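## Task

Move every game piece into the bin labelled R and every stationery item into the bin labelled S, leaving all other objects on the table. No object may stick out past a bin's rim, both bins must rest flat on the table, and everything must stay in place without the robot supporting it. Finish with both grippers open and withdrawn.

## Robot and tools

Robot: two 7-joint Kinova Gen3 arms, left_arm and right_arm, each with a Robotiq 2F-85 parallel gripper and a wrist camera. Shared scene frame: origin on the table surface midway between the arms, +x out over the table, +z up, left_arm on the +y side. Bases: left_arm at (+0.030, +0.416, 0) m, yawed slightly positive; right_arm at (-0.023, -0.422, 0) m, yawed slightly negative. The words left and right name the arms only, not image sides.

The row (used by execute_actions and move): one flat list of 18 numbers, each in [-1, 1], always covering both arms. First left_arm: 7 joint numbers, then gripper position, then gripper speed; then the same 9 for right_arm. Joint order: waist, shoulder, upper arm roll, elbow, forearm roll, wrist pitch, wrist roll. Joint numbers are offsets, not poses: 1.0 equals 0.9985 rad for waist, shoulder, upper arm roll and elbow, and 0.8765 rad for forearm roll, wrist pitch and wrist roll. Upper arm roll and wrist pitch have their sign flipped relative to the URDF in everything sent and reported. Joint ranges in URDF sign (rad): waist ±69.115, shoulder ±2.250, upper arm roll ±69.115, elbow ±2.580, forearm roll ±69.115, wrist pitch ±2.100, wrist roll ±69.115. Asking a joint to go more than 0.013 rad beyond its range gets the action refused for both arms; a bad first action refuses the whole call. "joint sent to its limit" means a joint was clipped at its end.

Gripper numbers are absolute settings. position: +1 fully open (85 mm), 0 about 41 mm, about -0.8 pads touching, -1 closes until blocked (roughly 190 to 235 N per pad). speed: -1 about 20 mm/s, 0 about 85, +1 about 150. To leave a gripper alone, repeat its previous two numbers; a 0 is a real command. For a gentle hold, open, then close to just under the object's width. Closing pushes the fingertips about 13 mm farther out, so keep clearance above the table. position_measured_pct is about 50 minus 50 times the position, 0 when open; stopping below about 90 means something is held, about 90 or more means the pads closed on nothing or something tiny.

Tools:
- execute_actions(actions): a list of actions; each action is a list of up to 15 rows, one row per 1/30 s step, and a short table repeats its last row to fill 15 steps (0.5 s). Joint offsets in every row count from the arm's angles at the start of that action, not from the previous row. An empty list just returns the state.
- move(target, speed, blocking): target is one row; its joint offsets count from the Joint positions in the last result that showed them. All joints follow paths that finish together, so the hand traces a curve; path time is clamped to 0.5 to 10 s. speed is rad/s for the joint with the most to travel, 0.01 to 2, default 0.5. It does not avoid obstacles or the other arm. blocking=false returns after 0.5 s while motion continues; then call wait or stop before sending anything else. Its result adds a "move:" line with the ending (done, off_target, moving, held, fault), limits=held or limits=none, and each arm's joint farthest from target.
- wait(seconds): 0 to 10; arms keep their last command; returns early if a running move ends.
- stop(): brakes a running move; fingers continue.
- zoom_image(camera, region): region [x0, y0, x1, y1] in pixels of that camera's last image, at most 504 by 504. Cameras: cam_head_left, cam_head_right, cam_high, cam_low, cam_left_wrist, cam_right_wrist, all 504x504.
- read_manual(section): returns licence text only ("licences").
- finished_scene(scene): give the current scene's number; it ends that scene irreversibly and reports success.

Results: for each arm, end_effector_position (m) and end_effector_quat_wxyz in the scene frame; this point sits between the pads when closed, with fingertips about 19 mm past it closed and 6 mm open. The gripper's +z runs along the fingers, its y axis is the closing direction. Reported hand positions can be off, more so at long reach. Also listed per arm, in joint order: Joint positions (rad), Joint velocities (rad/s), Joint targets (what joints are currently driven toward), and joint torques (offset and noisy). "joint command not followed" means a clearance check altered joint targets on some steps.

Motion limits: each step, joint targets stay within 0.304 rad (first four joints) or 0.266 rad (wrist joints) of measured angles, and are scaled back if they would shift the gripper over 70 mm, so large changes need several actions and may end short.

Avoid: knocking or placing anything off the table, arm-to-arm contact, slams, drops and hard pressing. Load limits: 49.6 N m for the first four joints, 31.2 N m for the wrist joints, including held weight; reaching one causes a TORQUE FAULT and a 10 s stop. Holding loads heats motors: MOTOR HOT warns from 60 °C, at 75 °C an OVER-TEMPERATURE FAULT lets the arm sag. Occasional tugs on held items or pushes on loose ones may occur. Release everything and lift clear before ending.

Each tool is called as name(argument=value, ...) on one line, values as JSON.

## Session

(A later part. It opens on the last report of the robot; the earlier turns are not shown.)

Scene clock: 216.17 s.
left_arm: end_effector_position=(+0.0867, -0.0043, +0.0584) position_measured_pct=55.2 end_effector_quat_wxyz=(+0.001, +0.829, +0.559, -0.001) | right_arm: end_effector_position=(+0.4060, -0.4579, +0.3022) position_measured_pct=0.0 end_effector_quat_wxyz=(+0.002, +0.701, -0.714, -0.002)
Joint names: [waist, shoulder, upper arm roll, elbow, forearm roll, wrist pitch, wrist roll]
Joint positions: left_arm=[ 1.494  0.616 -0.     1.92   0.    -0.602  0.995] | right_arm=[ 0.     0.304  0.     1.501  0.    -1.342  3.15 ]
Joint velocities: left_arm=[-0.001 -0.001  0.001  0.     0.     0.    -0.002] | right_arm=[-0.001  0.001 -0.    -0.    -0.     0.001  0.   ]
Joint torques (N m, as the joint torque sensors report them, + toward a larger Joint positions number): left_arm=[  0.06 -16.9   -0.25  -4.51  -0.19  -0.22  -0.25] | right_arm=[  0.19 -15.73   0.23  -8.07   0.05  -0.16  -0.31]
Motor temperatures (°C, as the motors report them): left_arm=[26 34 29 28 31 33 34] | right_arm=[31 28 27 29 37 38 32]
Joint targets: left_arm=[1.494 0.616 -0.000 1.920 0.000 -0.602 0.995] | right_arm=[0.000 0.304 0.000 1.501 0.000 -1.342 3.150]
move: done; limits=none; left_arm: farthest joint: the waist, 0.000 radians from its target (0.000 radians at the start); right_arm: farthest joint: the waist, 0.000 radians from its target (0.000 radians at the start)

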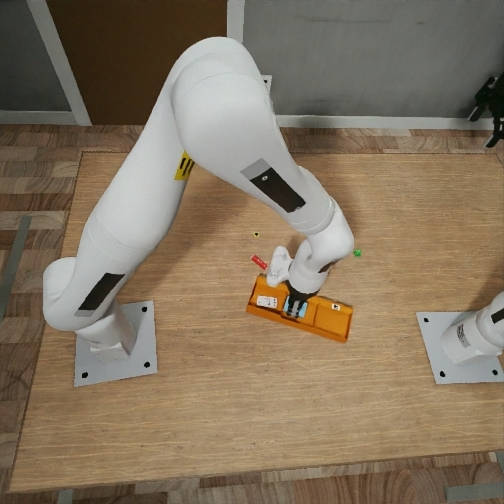

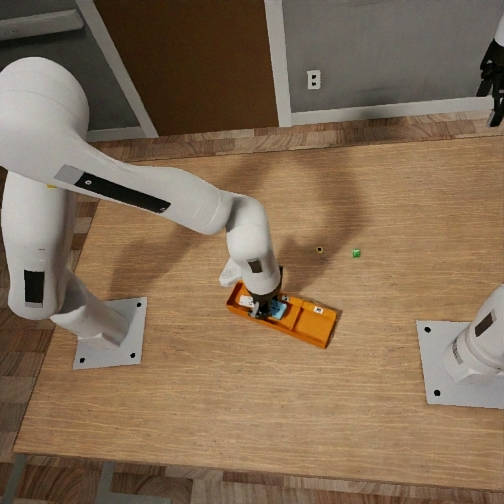

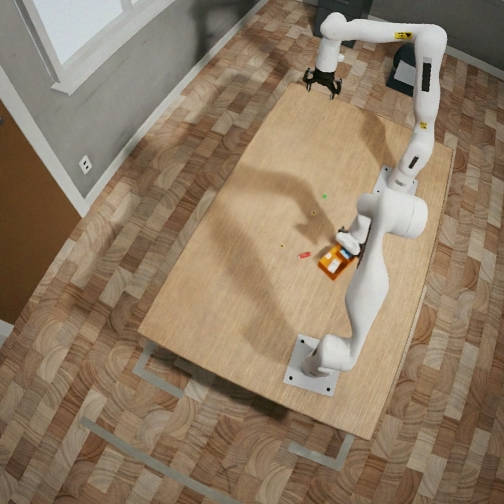

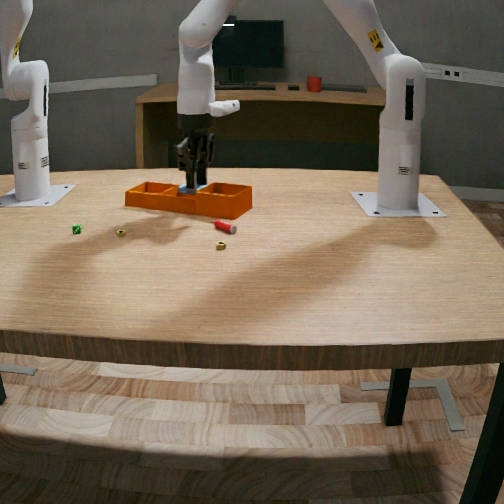

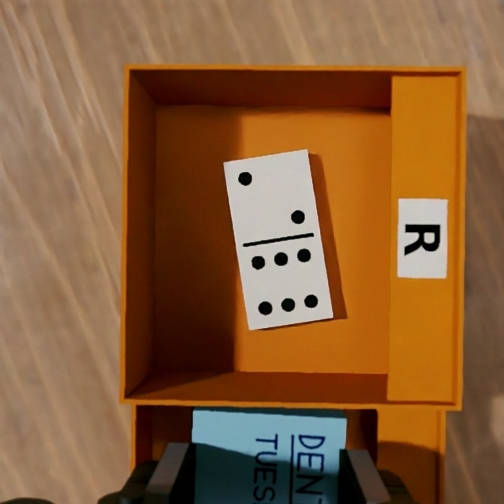

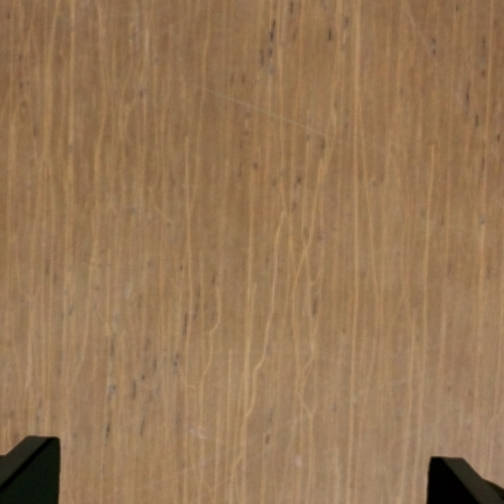

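move(target=[-0.028,0.024,0,-0.058,0,-0.040,-0.033,0.8,0.5,0,0,0,0,0,0,0,1,0], speed=0.15)

Scene clock: 222.77 s.
left_arm: end_effector_position=(+0.1020, -0.0187, +0.0588) position_measured_pct=9.9 end_effector_quat_wxyz=(+0.001, +0.829, +0.559, -0.001) | right_arm: end_effector_position=(+0.4060, -0.4579, +0.3022) position_measured_pct=0.0 end_effector_quat_wxyz=(+0.002, +0.701, -0.714, -0.002)
Joint names: [waist, shoulder, upper arm roll, elbow, forearm roll, wrist pitch, wrist roll]
Joint positions: left_arm=[ 1.466  0.64  -0.     1.862  0.    -0.637  0.966] | right_arm=[ 0.     0.304  0.     1.501  0.    -1.342  3.15 ]
Joint velocities: left_arm=[-0.003  0.003  0.001 -0.001  0.    -0.001 -0.001] | right_arm=[ 0.     0.002  0.     0.     0.001 -0.001 -0.   ]
Joint torques (N m, as the joint torque sensors report them, + toward a larger Joint positions number): left_arm=[ -0.18 -17.6   -0.22  -4.77  -0.12  -0.17  -0.22] | right_arm=[  0.28 -15.61   0.15  -8.08  -0.05  -0.19  -0.38]
Motor temperatures (°C, as the motors report them): left_arm=[26 34 29 28 31 33 34] | right_arm=[31 28 27 29 37 38 32]
Joint targets: left_arm=[1.466 0.640 -0.000 1.862 0.000 -0.637 0.966] | right_arm=[0.000 0.304 0.000 1.501 0.000 -1.342 3.150]
move: done; limits=none; left_arm: farthest joint: the waist, 0.000 radians from its target (0.028 radians at the start); right_arm: farthest joint: the waist, 0.000 radians from its target (0.000 radians at the start)

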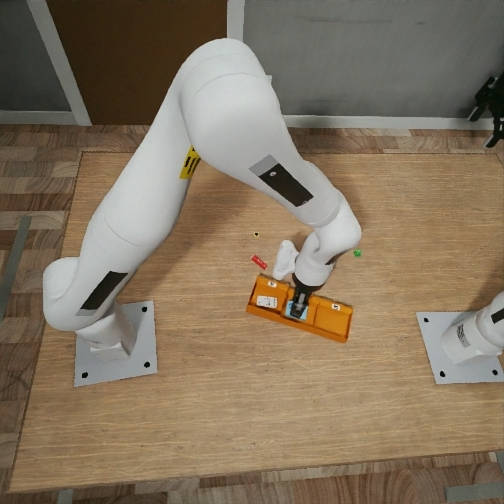

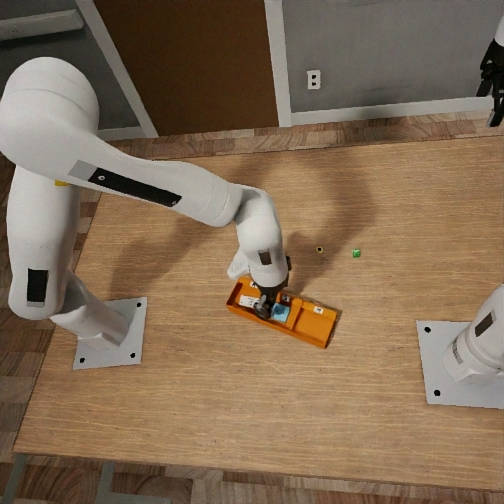

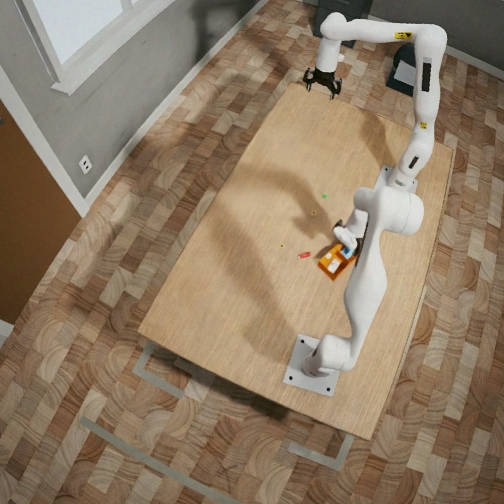

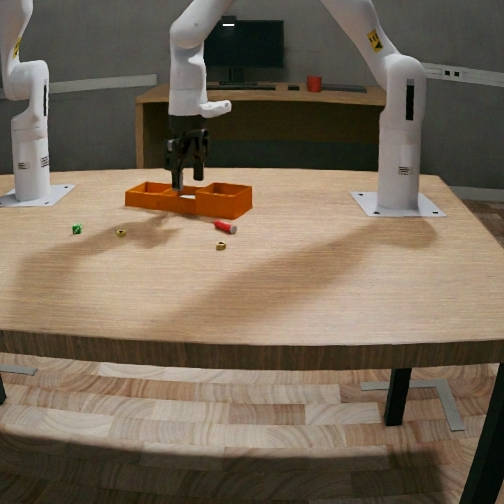

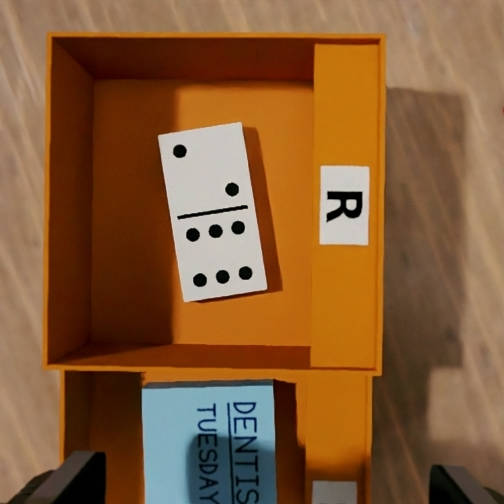

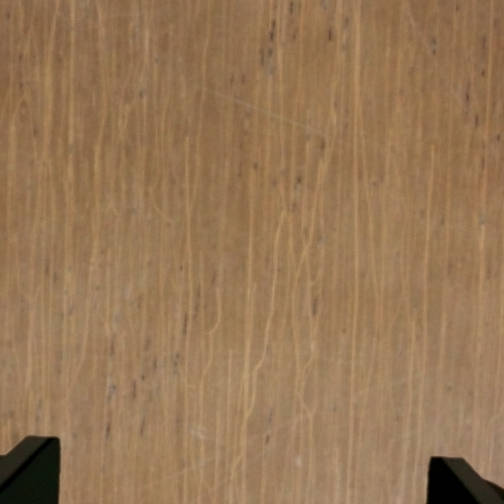

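move(target=[0,-0.14,0,-0.065,0,-0.235,0,0.6,0,0,0,0,0,0,0,0,1,0])

move(target=[-0.131,0.48,0,-0.955,0,-0.543,-0.15,0.6,0,0,0,0,0,0,0,0,1,0], speed=0.9)

Scene clock: 231.10 s.
left_arm: end_effector_position=(+0.1014, -0.0162, +0.1338) position_measured_pct=19.8 end_effector_quat_wxyz=(+0.000, +0.829, +0.559, -0.000) | right_arm: end_effector_position=(+0.4060, -0.4579, +0.3022) position_measured_pct=0.0 end_effector_quat_wxyz=(+0.002, +0.701, -0.714, -0.002)
Joint names: [waist, shoulder, upper arm roll, elbow, forearm roll, wrist pitch, wrist roll]
Joint positions: left_arm=[ 1.466  0.501 -0.     1.797  0.    -0.843  0.966] | right_arm=[ 0.     0.304  0.     1.501  0.    -1.342  3.15 ]
Joint velocities: left_arm=[ 0.    -0.003  0.     0.    -0.     0.    -0.001] | right_arm=[ 0.001  0.001  0.    -0.    -0.    -0.     0.   ]
Joint torques (N m, as the joint torque sensors report them, + toward a larger Joint positions number): left_arm=[  0.21 -16.54  -0.3   -6.05  -0.3   -0.2   -0.31] | right_arm=[  0.1  -15.76   0.37  -8.15   0.03  -0.27  -0.32]
Motor temperatures (°C, as the motors report them): left_arm=[26 34 29 28 31 33 34] | right_arm=[31 28 27 29 37 38 32]
Joint targets: left_arm=[1.466 0.500 -0.000 1.797 0.000 -0.843 0.966] | right_arm=[0.000 0.304 0.000 1.501 0.000 -1.342 3.150]
move: done; limits=none; left_arm: farthest joint: the waist, 0.000 radians from its target (0.000 radians at the start); right_arm: farthest joint: the waist, 0.000 radians from its target (0.000 radians at the start)

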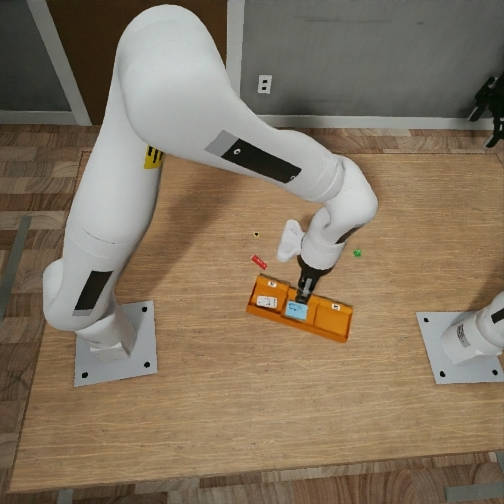

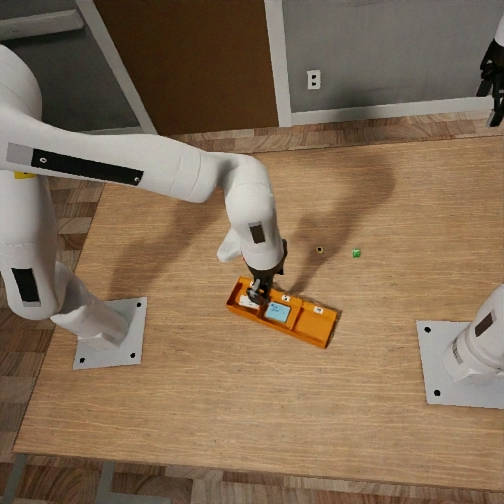

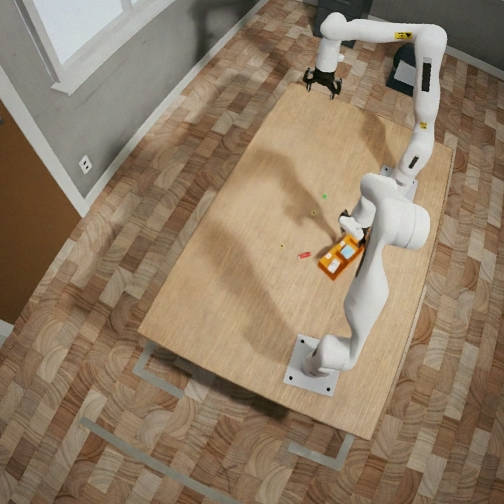

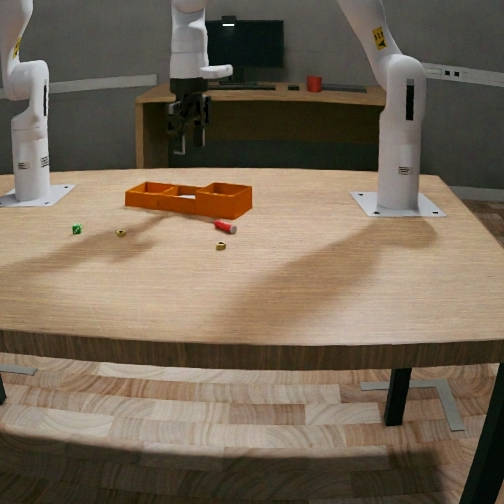

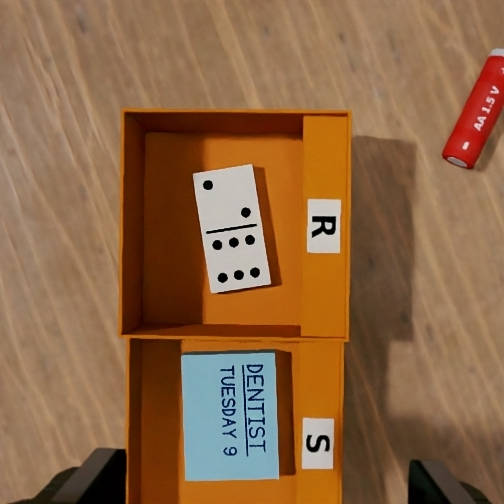

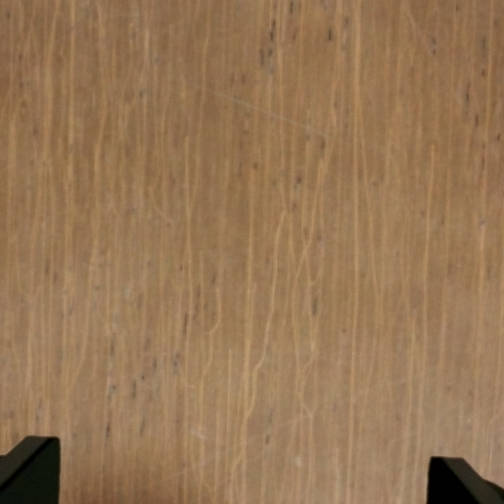

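Scene clock: 232.87 s.
left_arm: end_effector_position=(+0.2316, -0.2064, +0.1296) position_measured_pct=19.8 end_effector_quat_wxyz=(-0.000, +0.829, +0.559, -0.000) | right_arm: end_effector_position=(+0.4060, -0.4579, +0.3022) position_measured_pct=0.0 end_effector_quat_wxyz=(+0.002, +0.701, -0.714, -0.002)
Joint names: [waist, shoulder, upper arm roll, elbow, forearm roll, wrist pitch, wrist roll]
Joint positions: left_arm=[ 1.335  0.98  -0.     0.843  0.    -1.319  0.834] | right_arm=[ 0.     0.304  0.     1.501  0.    -1.342  3.15 ]
Joint velocities: left_arm=[ 0.     0.003 -0.    -0.    -0.    -0.001  0.003] | right_arm=[ 0.    -0.001  0.     0.001 -0.001  0.001  0.   ]
Joint torques (N m, as the joint torque sensors report them, + toward a larger Joint positions number): left_arm=[  0.06 -25.61  -0.37  -8.15  -0.2   -0.2   -0.24] | right_arm=[  0.02 -15.82   0.23  -8.07   0.01  -0.2   -0.39]
Motor temperatures (°C, as the motors report them): left_arm=[26 34 29 28 31 33 34] | right_arm=[31 28 27 29 37 38 32]
Joint targets: left_arm=[1.335 0.980 -0.000 0.843 0.000 -1.319 0.834] | right_arm=[0.000 0.304 0.000 1.501 0.000 -1.342 3.150]
move: done; limits=none; left_arm: farthest joint: the shoulder, 0.001 radians from its target (0.480 radians at the start); right_arm: farthest joint: the waist, 0.000 radians from its target (0.000 radians at the start)

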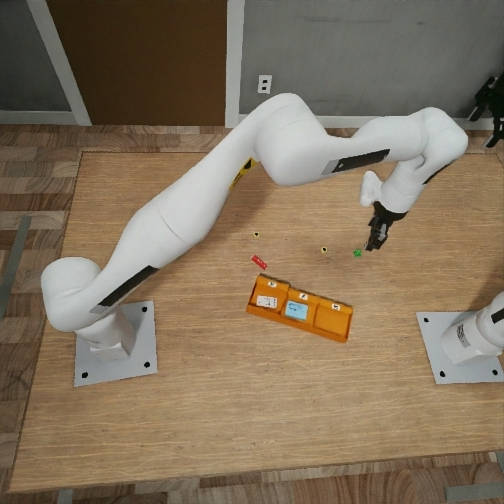

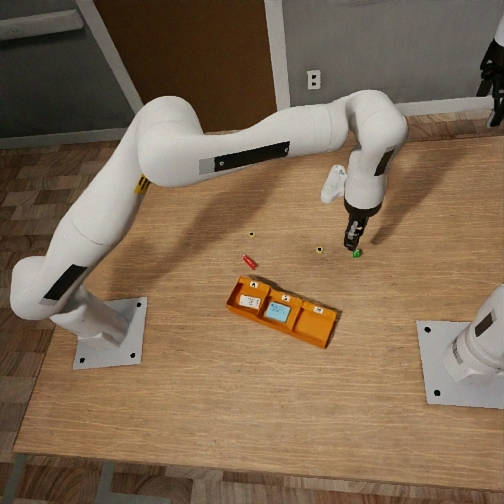

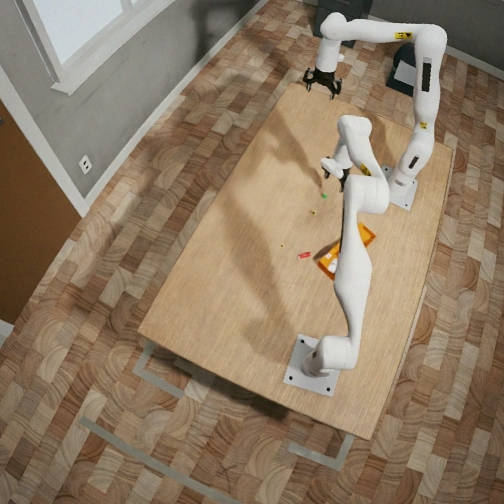

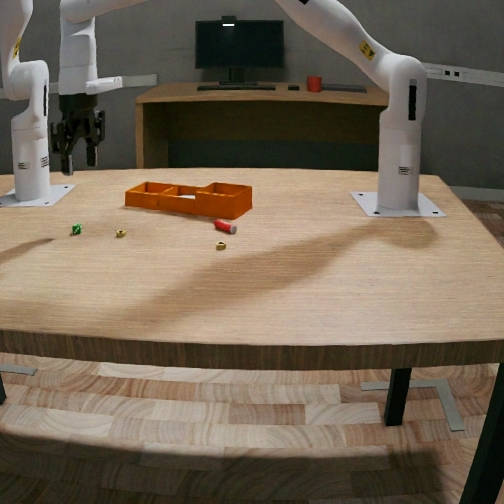

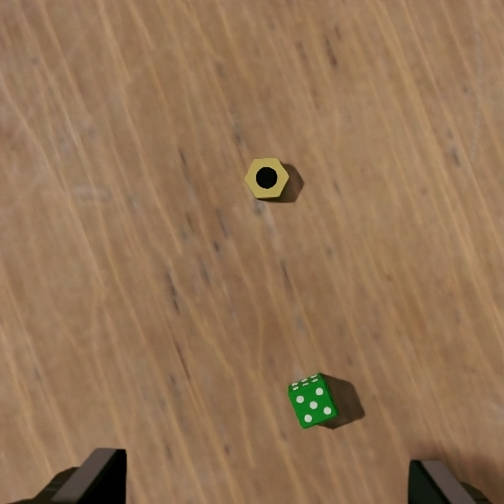

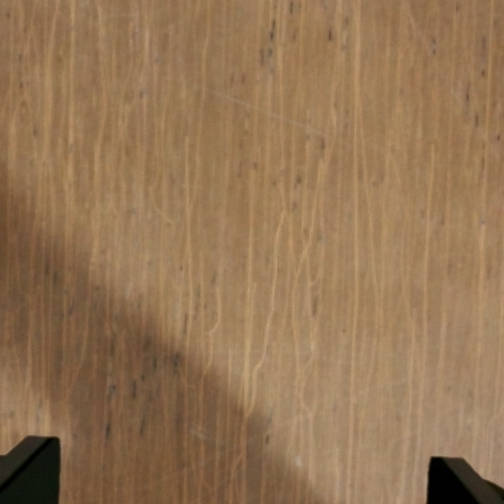

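move(target=[-0.0194,0.12,0,0.019,0,0.159,0.383,0.3,0,0,0,0,0,0,0,0,1,0])

Scene clock: 241.63 s.
left_arm: end_effector_position=(+0.2480, -0.2136, +0.0449) position_measured_pct=34.9 end_effector_quat_wxyz=(-0.000, +0.718, +0.696, -0.000) | right_arm: end_effector_position=(+0.4060, -0.4579, +0.3022) position_measured_pct=0.0 end_effector_quat_wxyz=(+0.002, +0.701, -0.714, -0.002)
Joint names: [waist, shoulder, upper arm roll, elbow, forearm roll, wrist pitch, wrist roll]
Joint positions: left_arm=[ 1.316  1.099 -0.     0.862  0.    -1.18   1.17 ] | right_arm=[ 0.     0.304  0.     1.501  0.    -1.342  3.15 ]
Joint velocities: left_arm=[-0.001  0.003  0.     0.    -0.001  0.001  0.   ] | right_arm=[ 0.001  0.002  0.     0.    -0.    -0.    -0.   ]
Joint torques (N m, as the joint torque sensors report them, + toward a larger Joint positions number): left_arm=[  0.12 -26.6   -0.43  -7.77  -0.19  -0.25  -0.24] | right_arm=[  0.17 -15.61   0.25  -8.15   0.15  -0.2   -0.46]
Motor temperatures (°C, as the motors report them): left_arm=[26 34 29 28 31 33 34] | right_arm=[31 28 27 29 37 38 32]
Joint targets: left_arm=[1.316 1.100 -0.000 0.862 0.000 -1.180 1.170] | right_arm=[0.000 0.304 0.000 1.501 0.000 -1.342 3.150]
move: done; limits=none; left_arm: farthest joint: the waist, 0.000 radians from its target (0.020 radians at the start); right_arm: farthest joint: the waist, 0.000 radians from its target (0.000 radians at the start)

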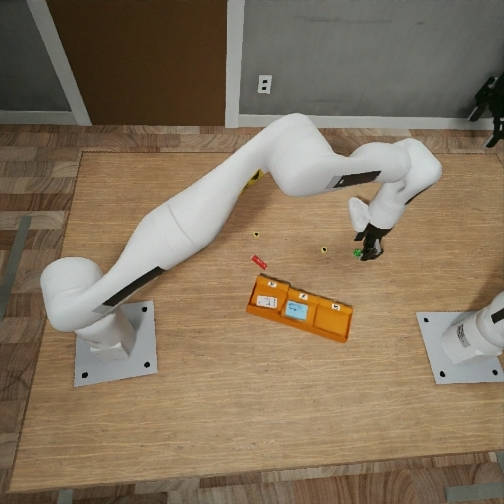

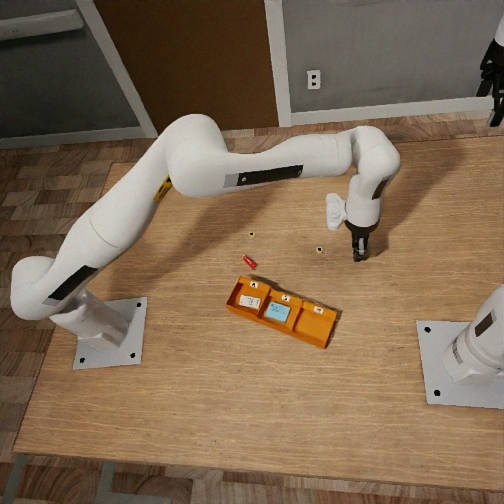

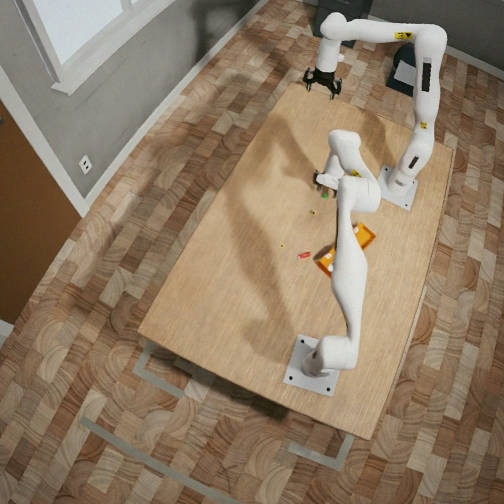

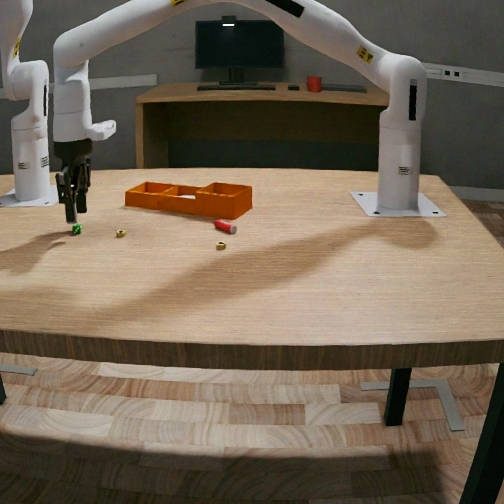

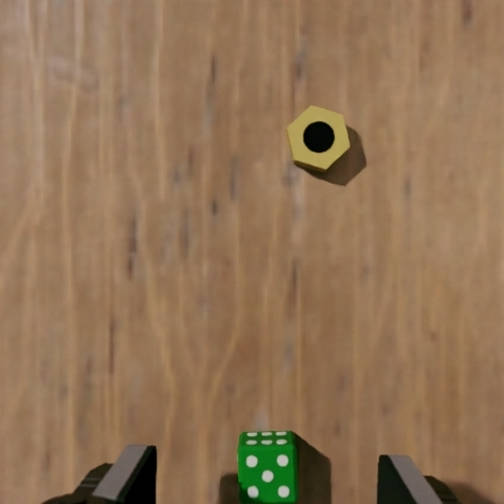

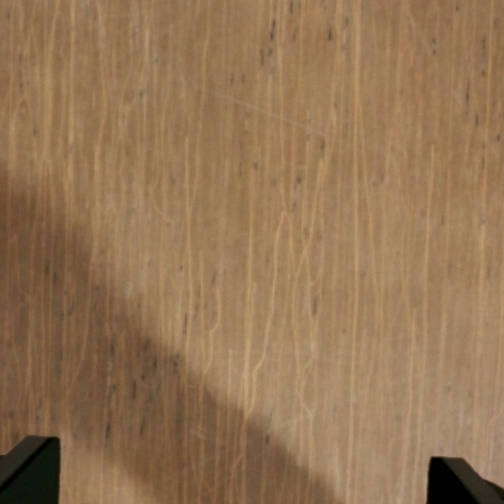

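move(target=[0,0.028,0,0.012,0,0.046,0,0.3,0,0,0,0,0,0,0,0,1,0], speed=0.2)

move(target=[0,0,0,0,0,0,0,-1,0.3,0,0,0,0,0,0,0,1,0])

move(target=[0,-0.15,0,-0.03,0,-0.205,0,-1,0.3,0,0,0,0,0,0,0,1,0])

Scene clock: 246.23 s.
left_arm: end_effector_position=(+0.2481, -0.2138, +0.0229) position_measured_pct=34.9 end_effector_quat_wxyz=(+0.000, +0.718, +0.696, -0.000) | right_arm: end_effector_position=(+0.4060, -0.4579, +0.3022) position_measured_pct=0.0 end_effector_quat_wxyz=(+0.002, +0.701, -0.714, -0.002)
Joint names: [waist, shoulder, upper arm roll, elbow, forearm roll, wrist pitch, wrist roll]
Joint positions: left_arm=[ 1.316  1.127 -0.     0.874  0.    -1.14   1.17 ] | right_arm=[ 0.     0.304  0.     1.501  0.    -1.342  3.15 ]
Joint velocities: left_arm=[ 0.001  0.002 -0.    -0.    -0.001  0.     0.   ] | right_arm=[ 0.002 -0.001 -0.    -0.002 -0.001  0.001  0.   ]
Joint torques (N m, as the joint torque sensors report them, + toward a larger Joint positions number): left_arm=[  0.15 -26.56  -0.43  -7.45  -0.22  -0.16  -0.17] | right_arm=[  0.18 -15.87   0.21  -8.18   0.05  -0.17  -0.35]
Motor temperatures (°C, as the motors report them): left_arm=[26 35 29 28 31 33 34] | right_arm=[31 28 27 29 37 38 32]
Joint targets: left_arm=[1.316 1.127 -0.000 0.874 0.000 -1.140 1.170] | right_arm=[0.000 0.304 0.000 1.501 0.000 -1.342 3.150]
move: done; limits=none; left_arm: farthest joint: the waist, 0.000 radians from its target (0.000 radians at the start); right_arm: farthest joint: the waist, 0.000 radians from its target (0.000 radians at the start)

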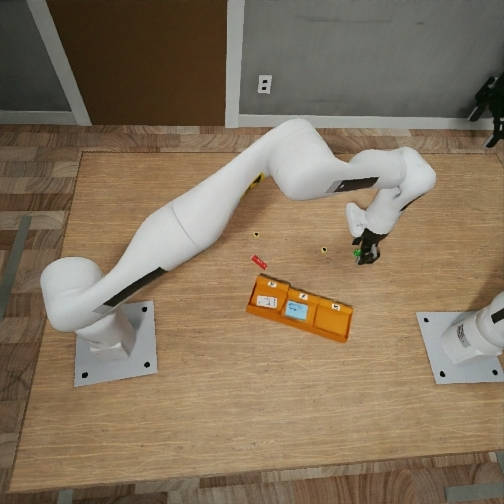

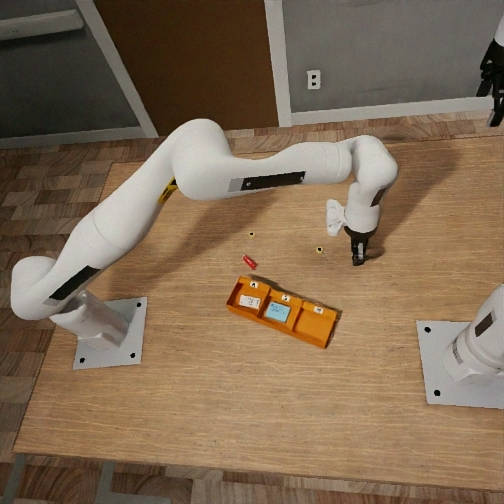

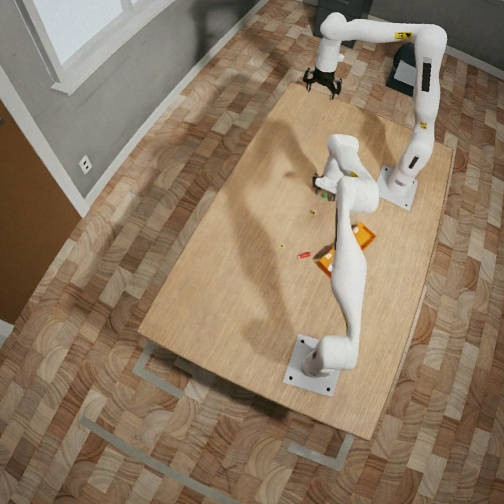

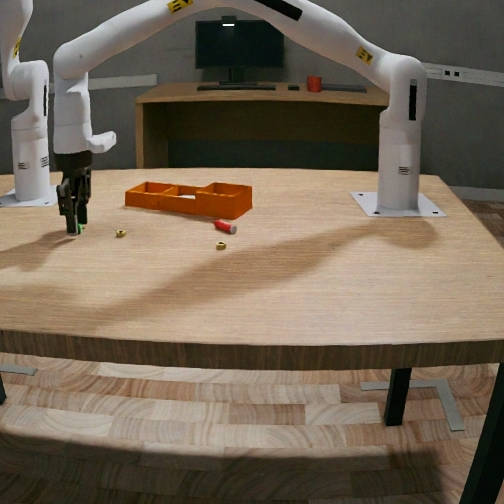

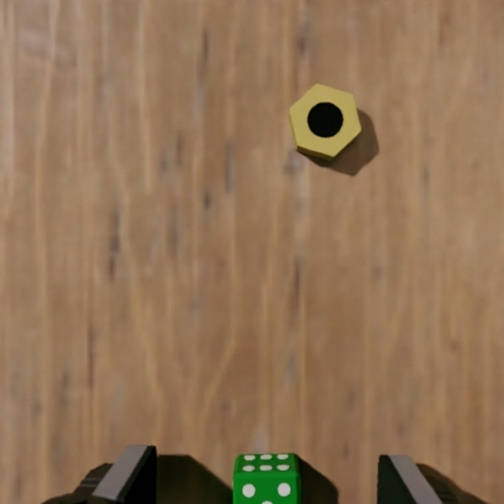

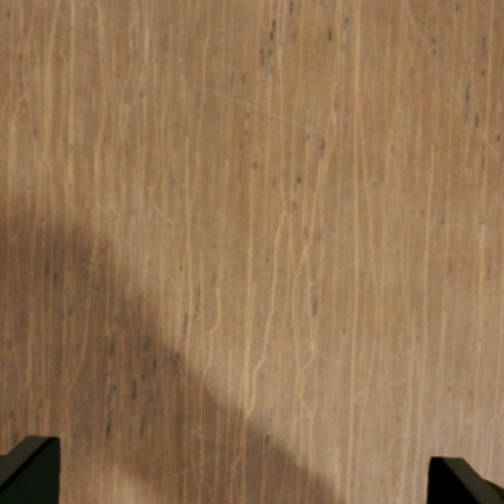

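Scene clock: 246.97 s.
left_arm: end_effector_position=(+0.2481, -0.2140, +0.0233) position_measured_pct=80.2 end_effector_quat_wxyz=(+0.000, +0.718, +0.696, -0.000) | right_arm: end_effector_position=(+0.4060, -0.4579, +0.3022) position_measured_pct=0.0 end_effector_quat_wxyz=(+0.002, +0.701, -0.714, -0.002)
Joint names: [waist, shoulder, upper arm roll, elbow, forearm roll, wrist pitch, wrist roll]
Joint positions: left_arm=[ 1.316  1.127 -0.     0.874  0.    -1.14   1.17 ] | right_arm=[ 0.     0.304  0.     1.501  0.    -1.342  3.15 ]
Joint velocities: left_arm=[-0.001 -0.    -0.     0.     0.     0.    -0.   ] | right_arm=[ 0.001 -0.001  0.     0.    -0.002  0.     0.   ]
Joint torques (N m, as the joint torque sensors report them, + toward a larger Joint positions number): left_arm=[  0.07 -26.    -0.42  -7.37  -0.24  -0.2   -0.25] | right_arm=[  0.12 -15.82   0.15  -8.25  -0.02  -0.17  -0.36]
Motor temperatures (°C, as the motors report them): left_arm=[26 35 29 28 31 33 34] | right_arm=[31 28 27 29 37 38 32]
Joint targets: left_arm=[1.316 1.127 -0.000 0.874 0.000 -1.140 1.170] | right_arm=[0.000 0.304 0.000 1.501 0.000 -1.342 3.150]
move: done; limits=none; left_arm: farthest joint: the waist, 0.000 radians from its target (0.000 radians at the start); right_arm: farthest joint: the waist, 0.000 radians from its target (0.000 radians at the start)

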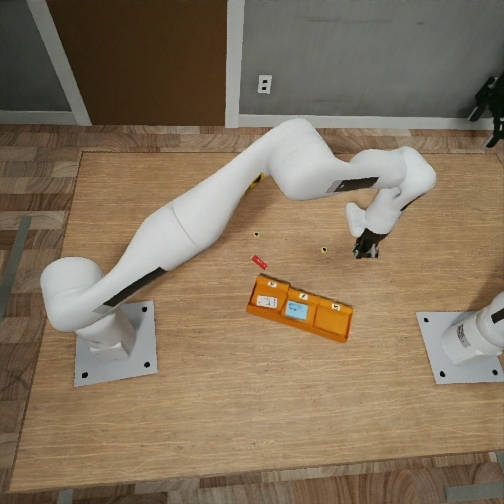

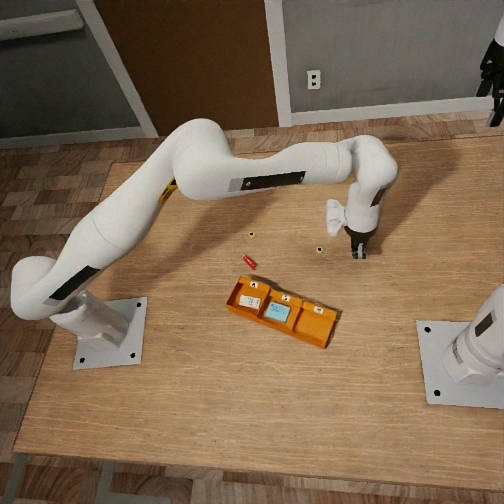

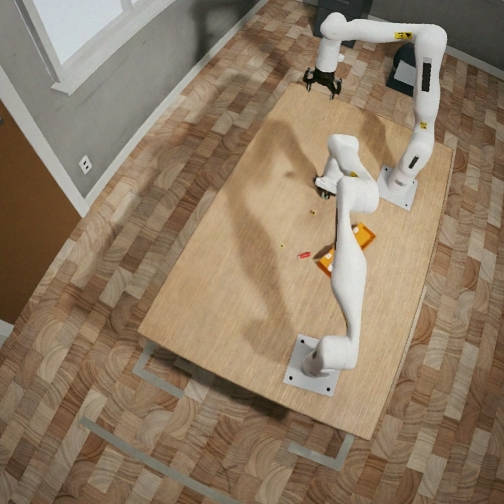

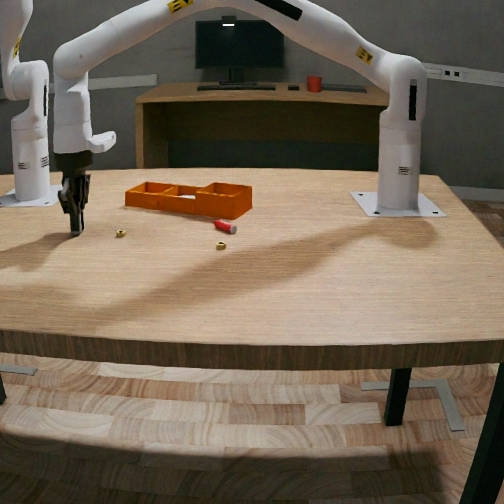

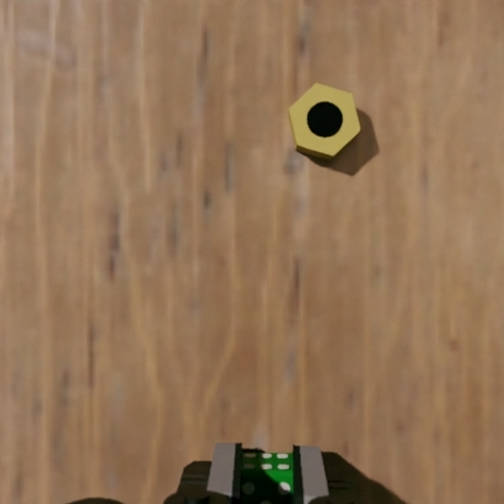

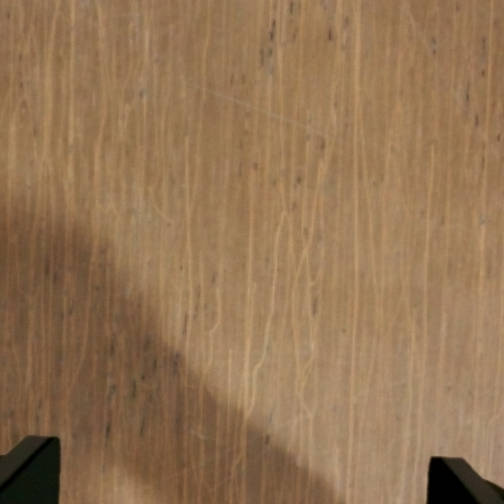

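Scene clock: 247.83 s.
left_arm: end_effector_position=(+0.2437, -0.2024, +0.1310) position_measured_pct=80.2 end_effector_quat_wxyz=(+0.000, +0.718, +0.696, -0.000) | right_arm: end_effector_position=(+0.4060, -0.4579, +0.3022) position_measured_pct=0.0 end_effector_quat_wxyz=(+0.002, +0.701, -0.714, -0.002)
Joint names: [waist, shoulder, upper arm roll, elbow, forearm roll, wrist pitch, wrist roll]
Joint positions: left_arm=[ 1.316  0.977 -0.     0.844  0.    -1.319  1.17 ] | right_arm=[ 0.     0.304  0.     1.501  0.    -1.342  3.15 ]
Joint velocities: left_arm=[ 0.    -0.001  0.001 -0.     0.    -0.001  0.002] | right_arm=[-0.    -0.002 -0.    -0.001 -0.001  0.001  0.   ]
Joint torques (N m, as the joint torque sensors report them, + toward a larger Joint positions number): left_arm=[  0.03 -25.6   -0.43  -8.13  -0.19  -0.23  -0.18] | right_arm=[  0.13 -15.78   0.28  -8.18   0.09  -0.29  -0.37]
Motor temperatures (°C, as the motors report them): left_arm=[26 35 29 28 31 33 34] | right_arm=[31 28 27 29 37 38 32]
Joint targets: left_arm=[1.316 0.977 -0.000 0.844 0.000 -1.319 1.170] | right_arm=[0.000 0.304 0.000 1.501 0.000 -1.342 3.150]
move: done; limits=none; left_arm: farthest joint: the waist, 0.000 radians from its target (0.000 radians at the start); right_arm: farthest joint: the waist, 0.000 radians from its target (0.000 radians at the start)

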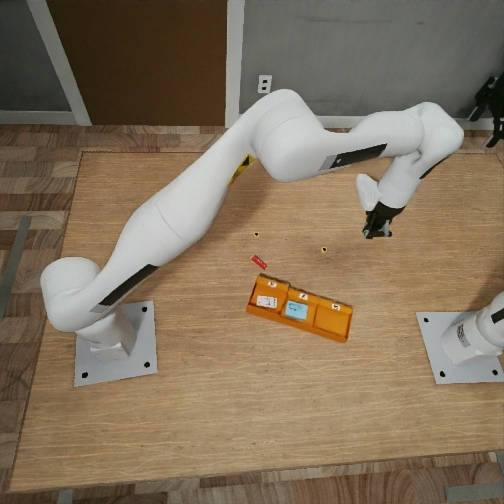

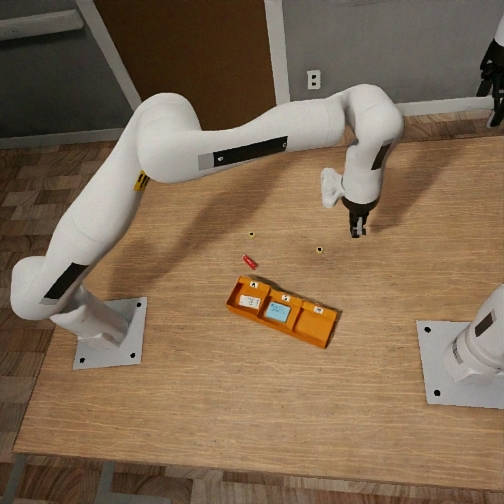

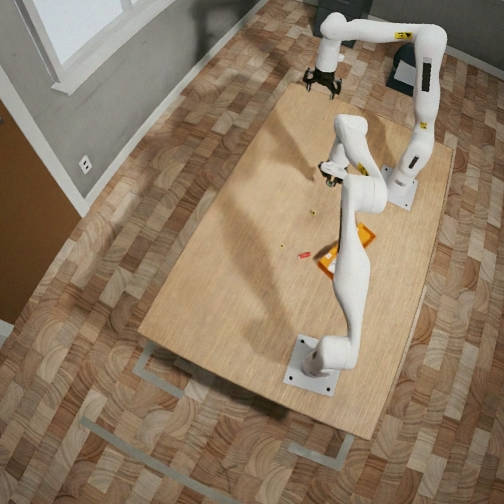

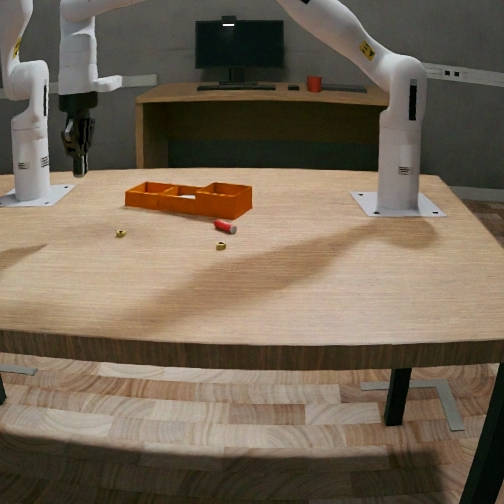

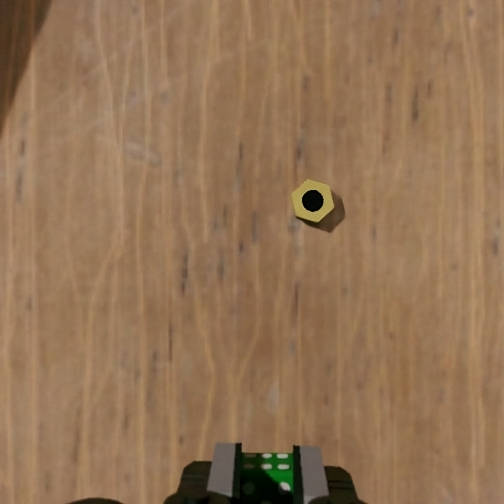

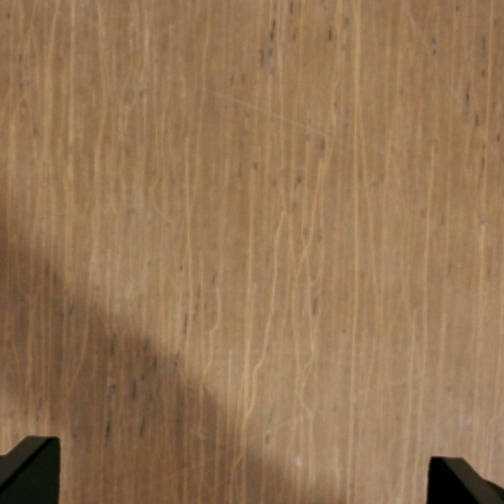

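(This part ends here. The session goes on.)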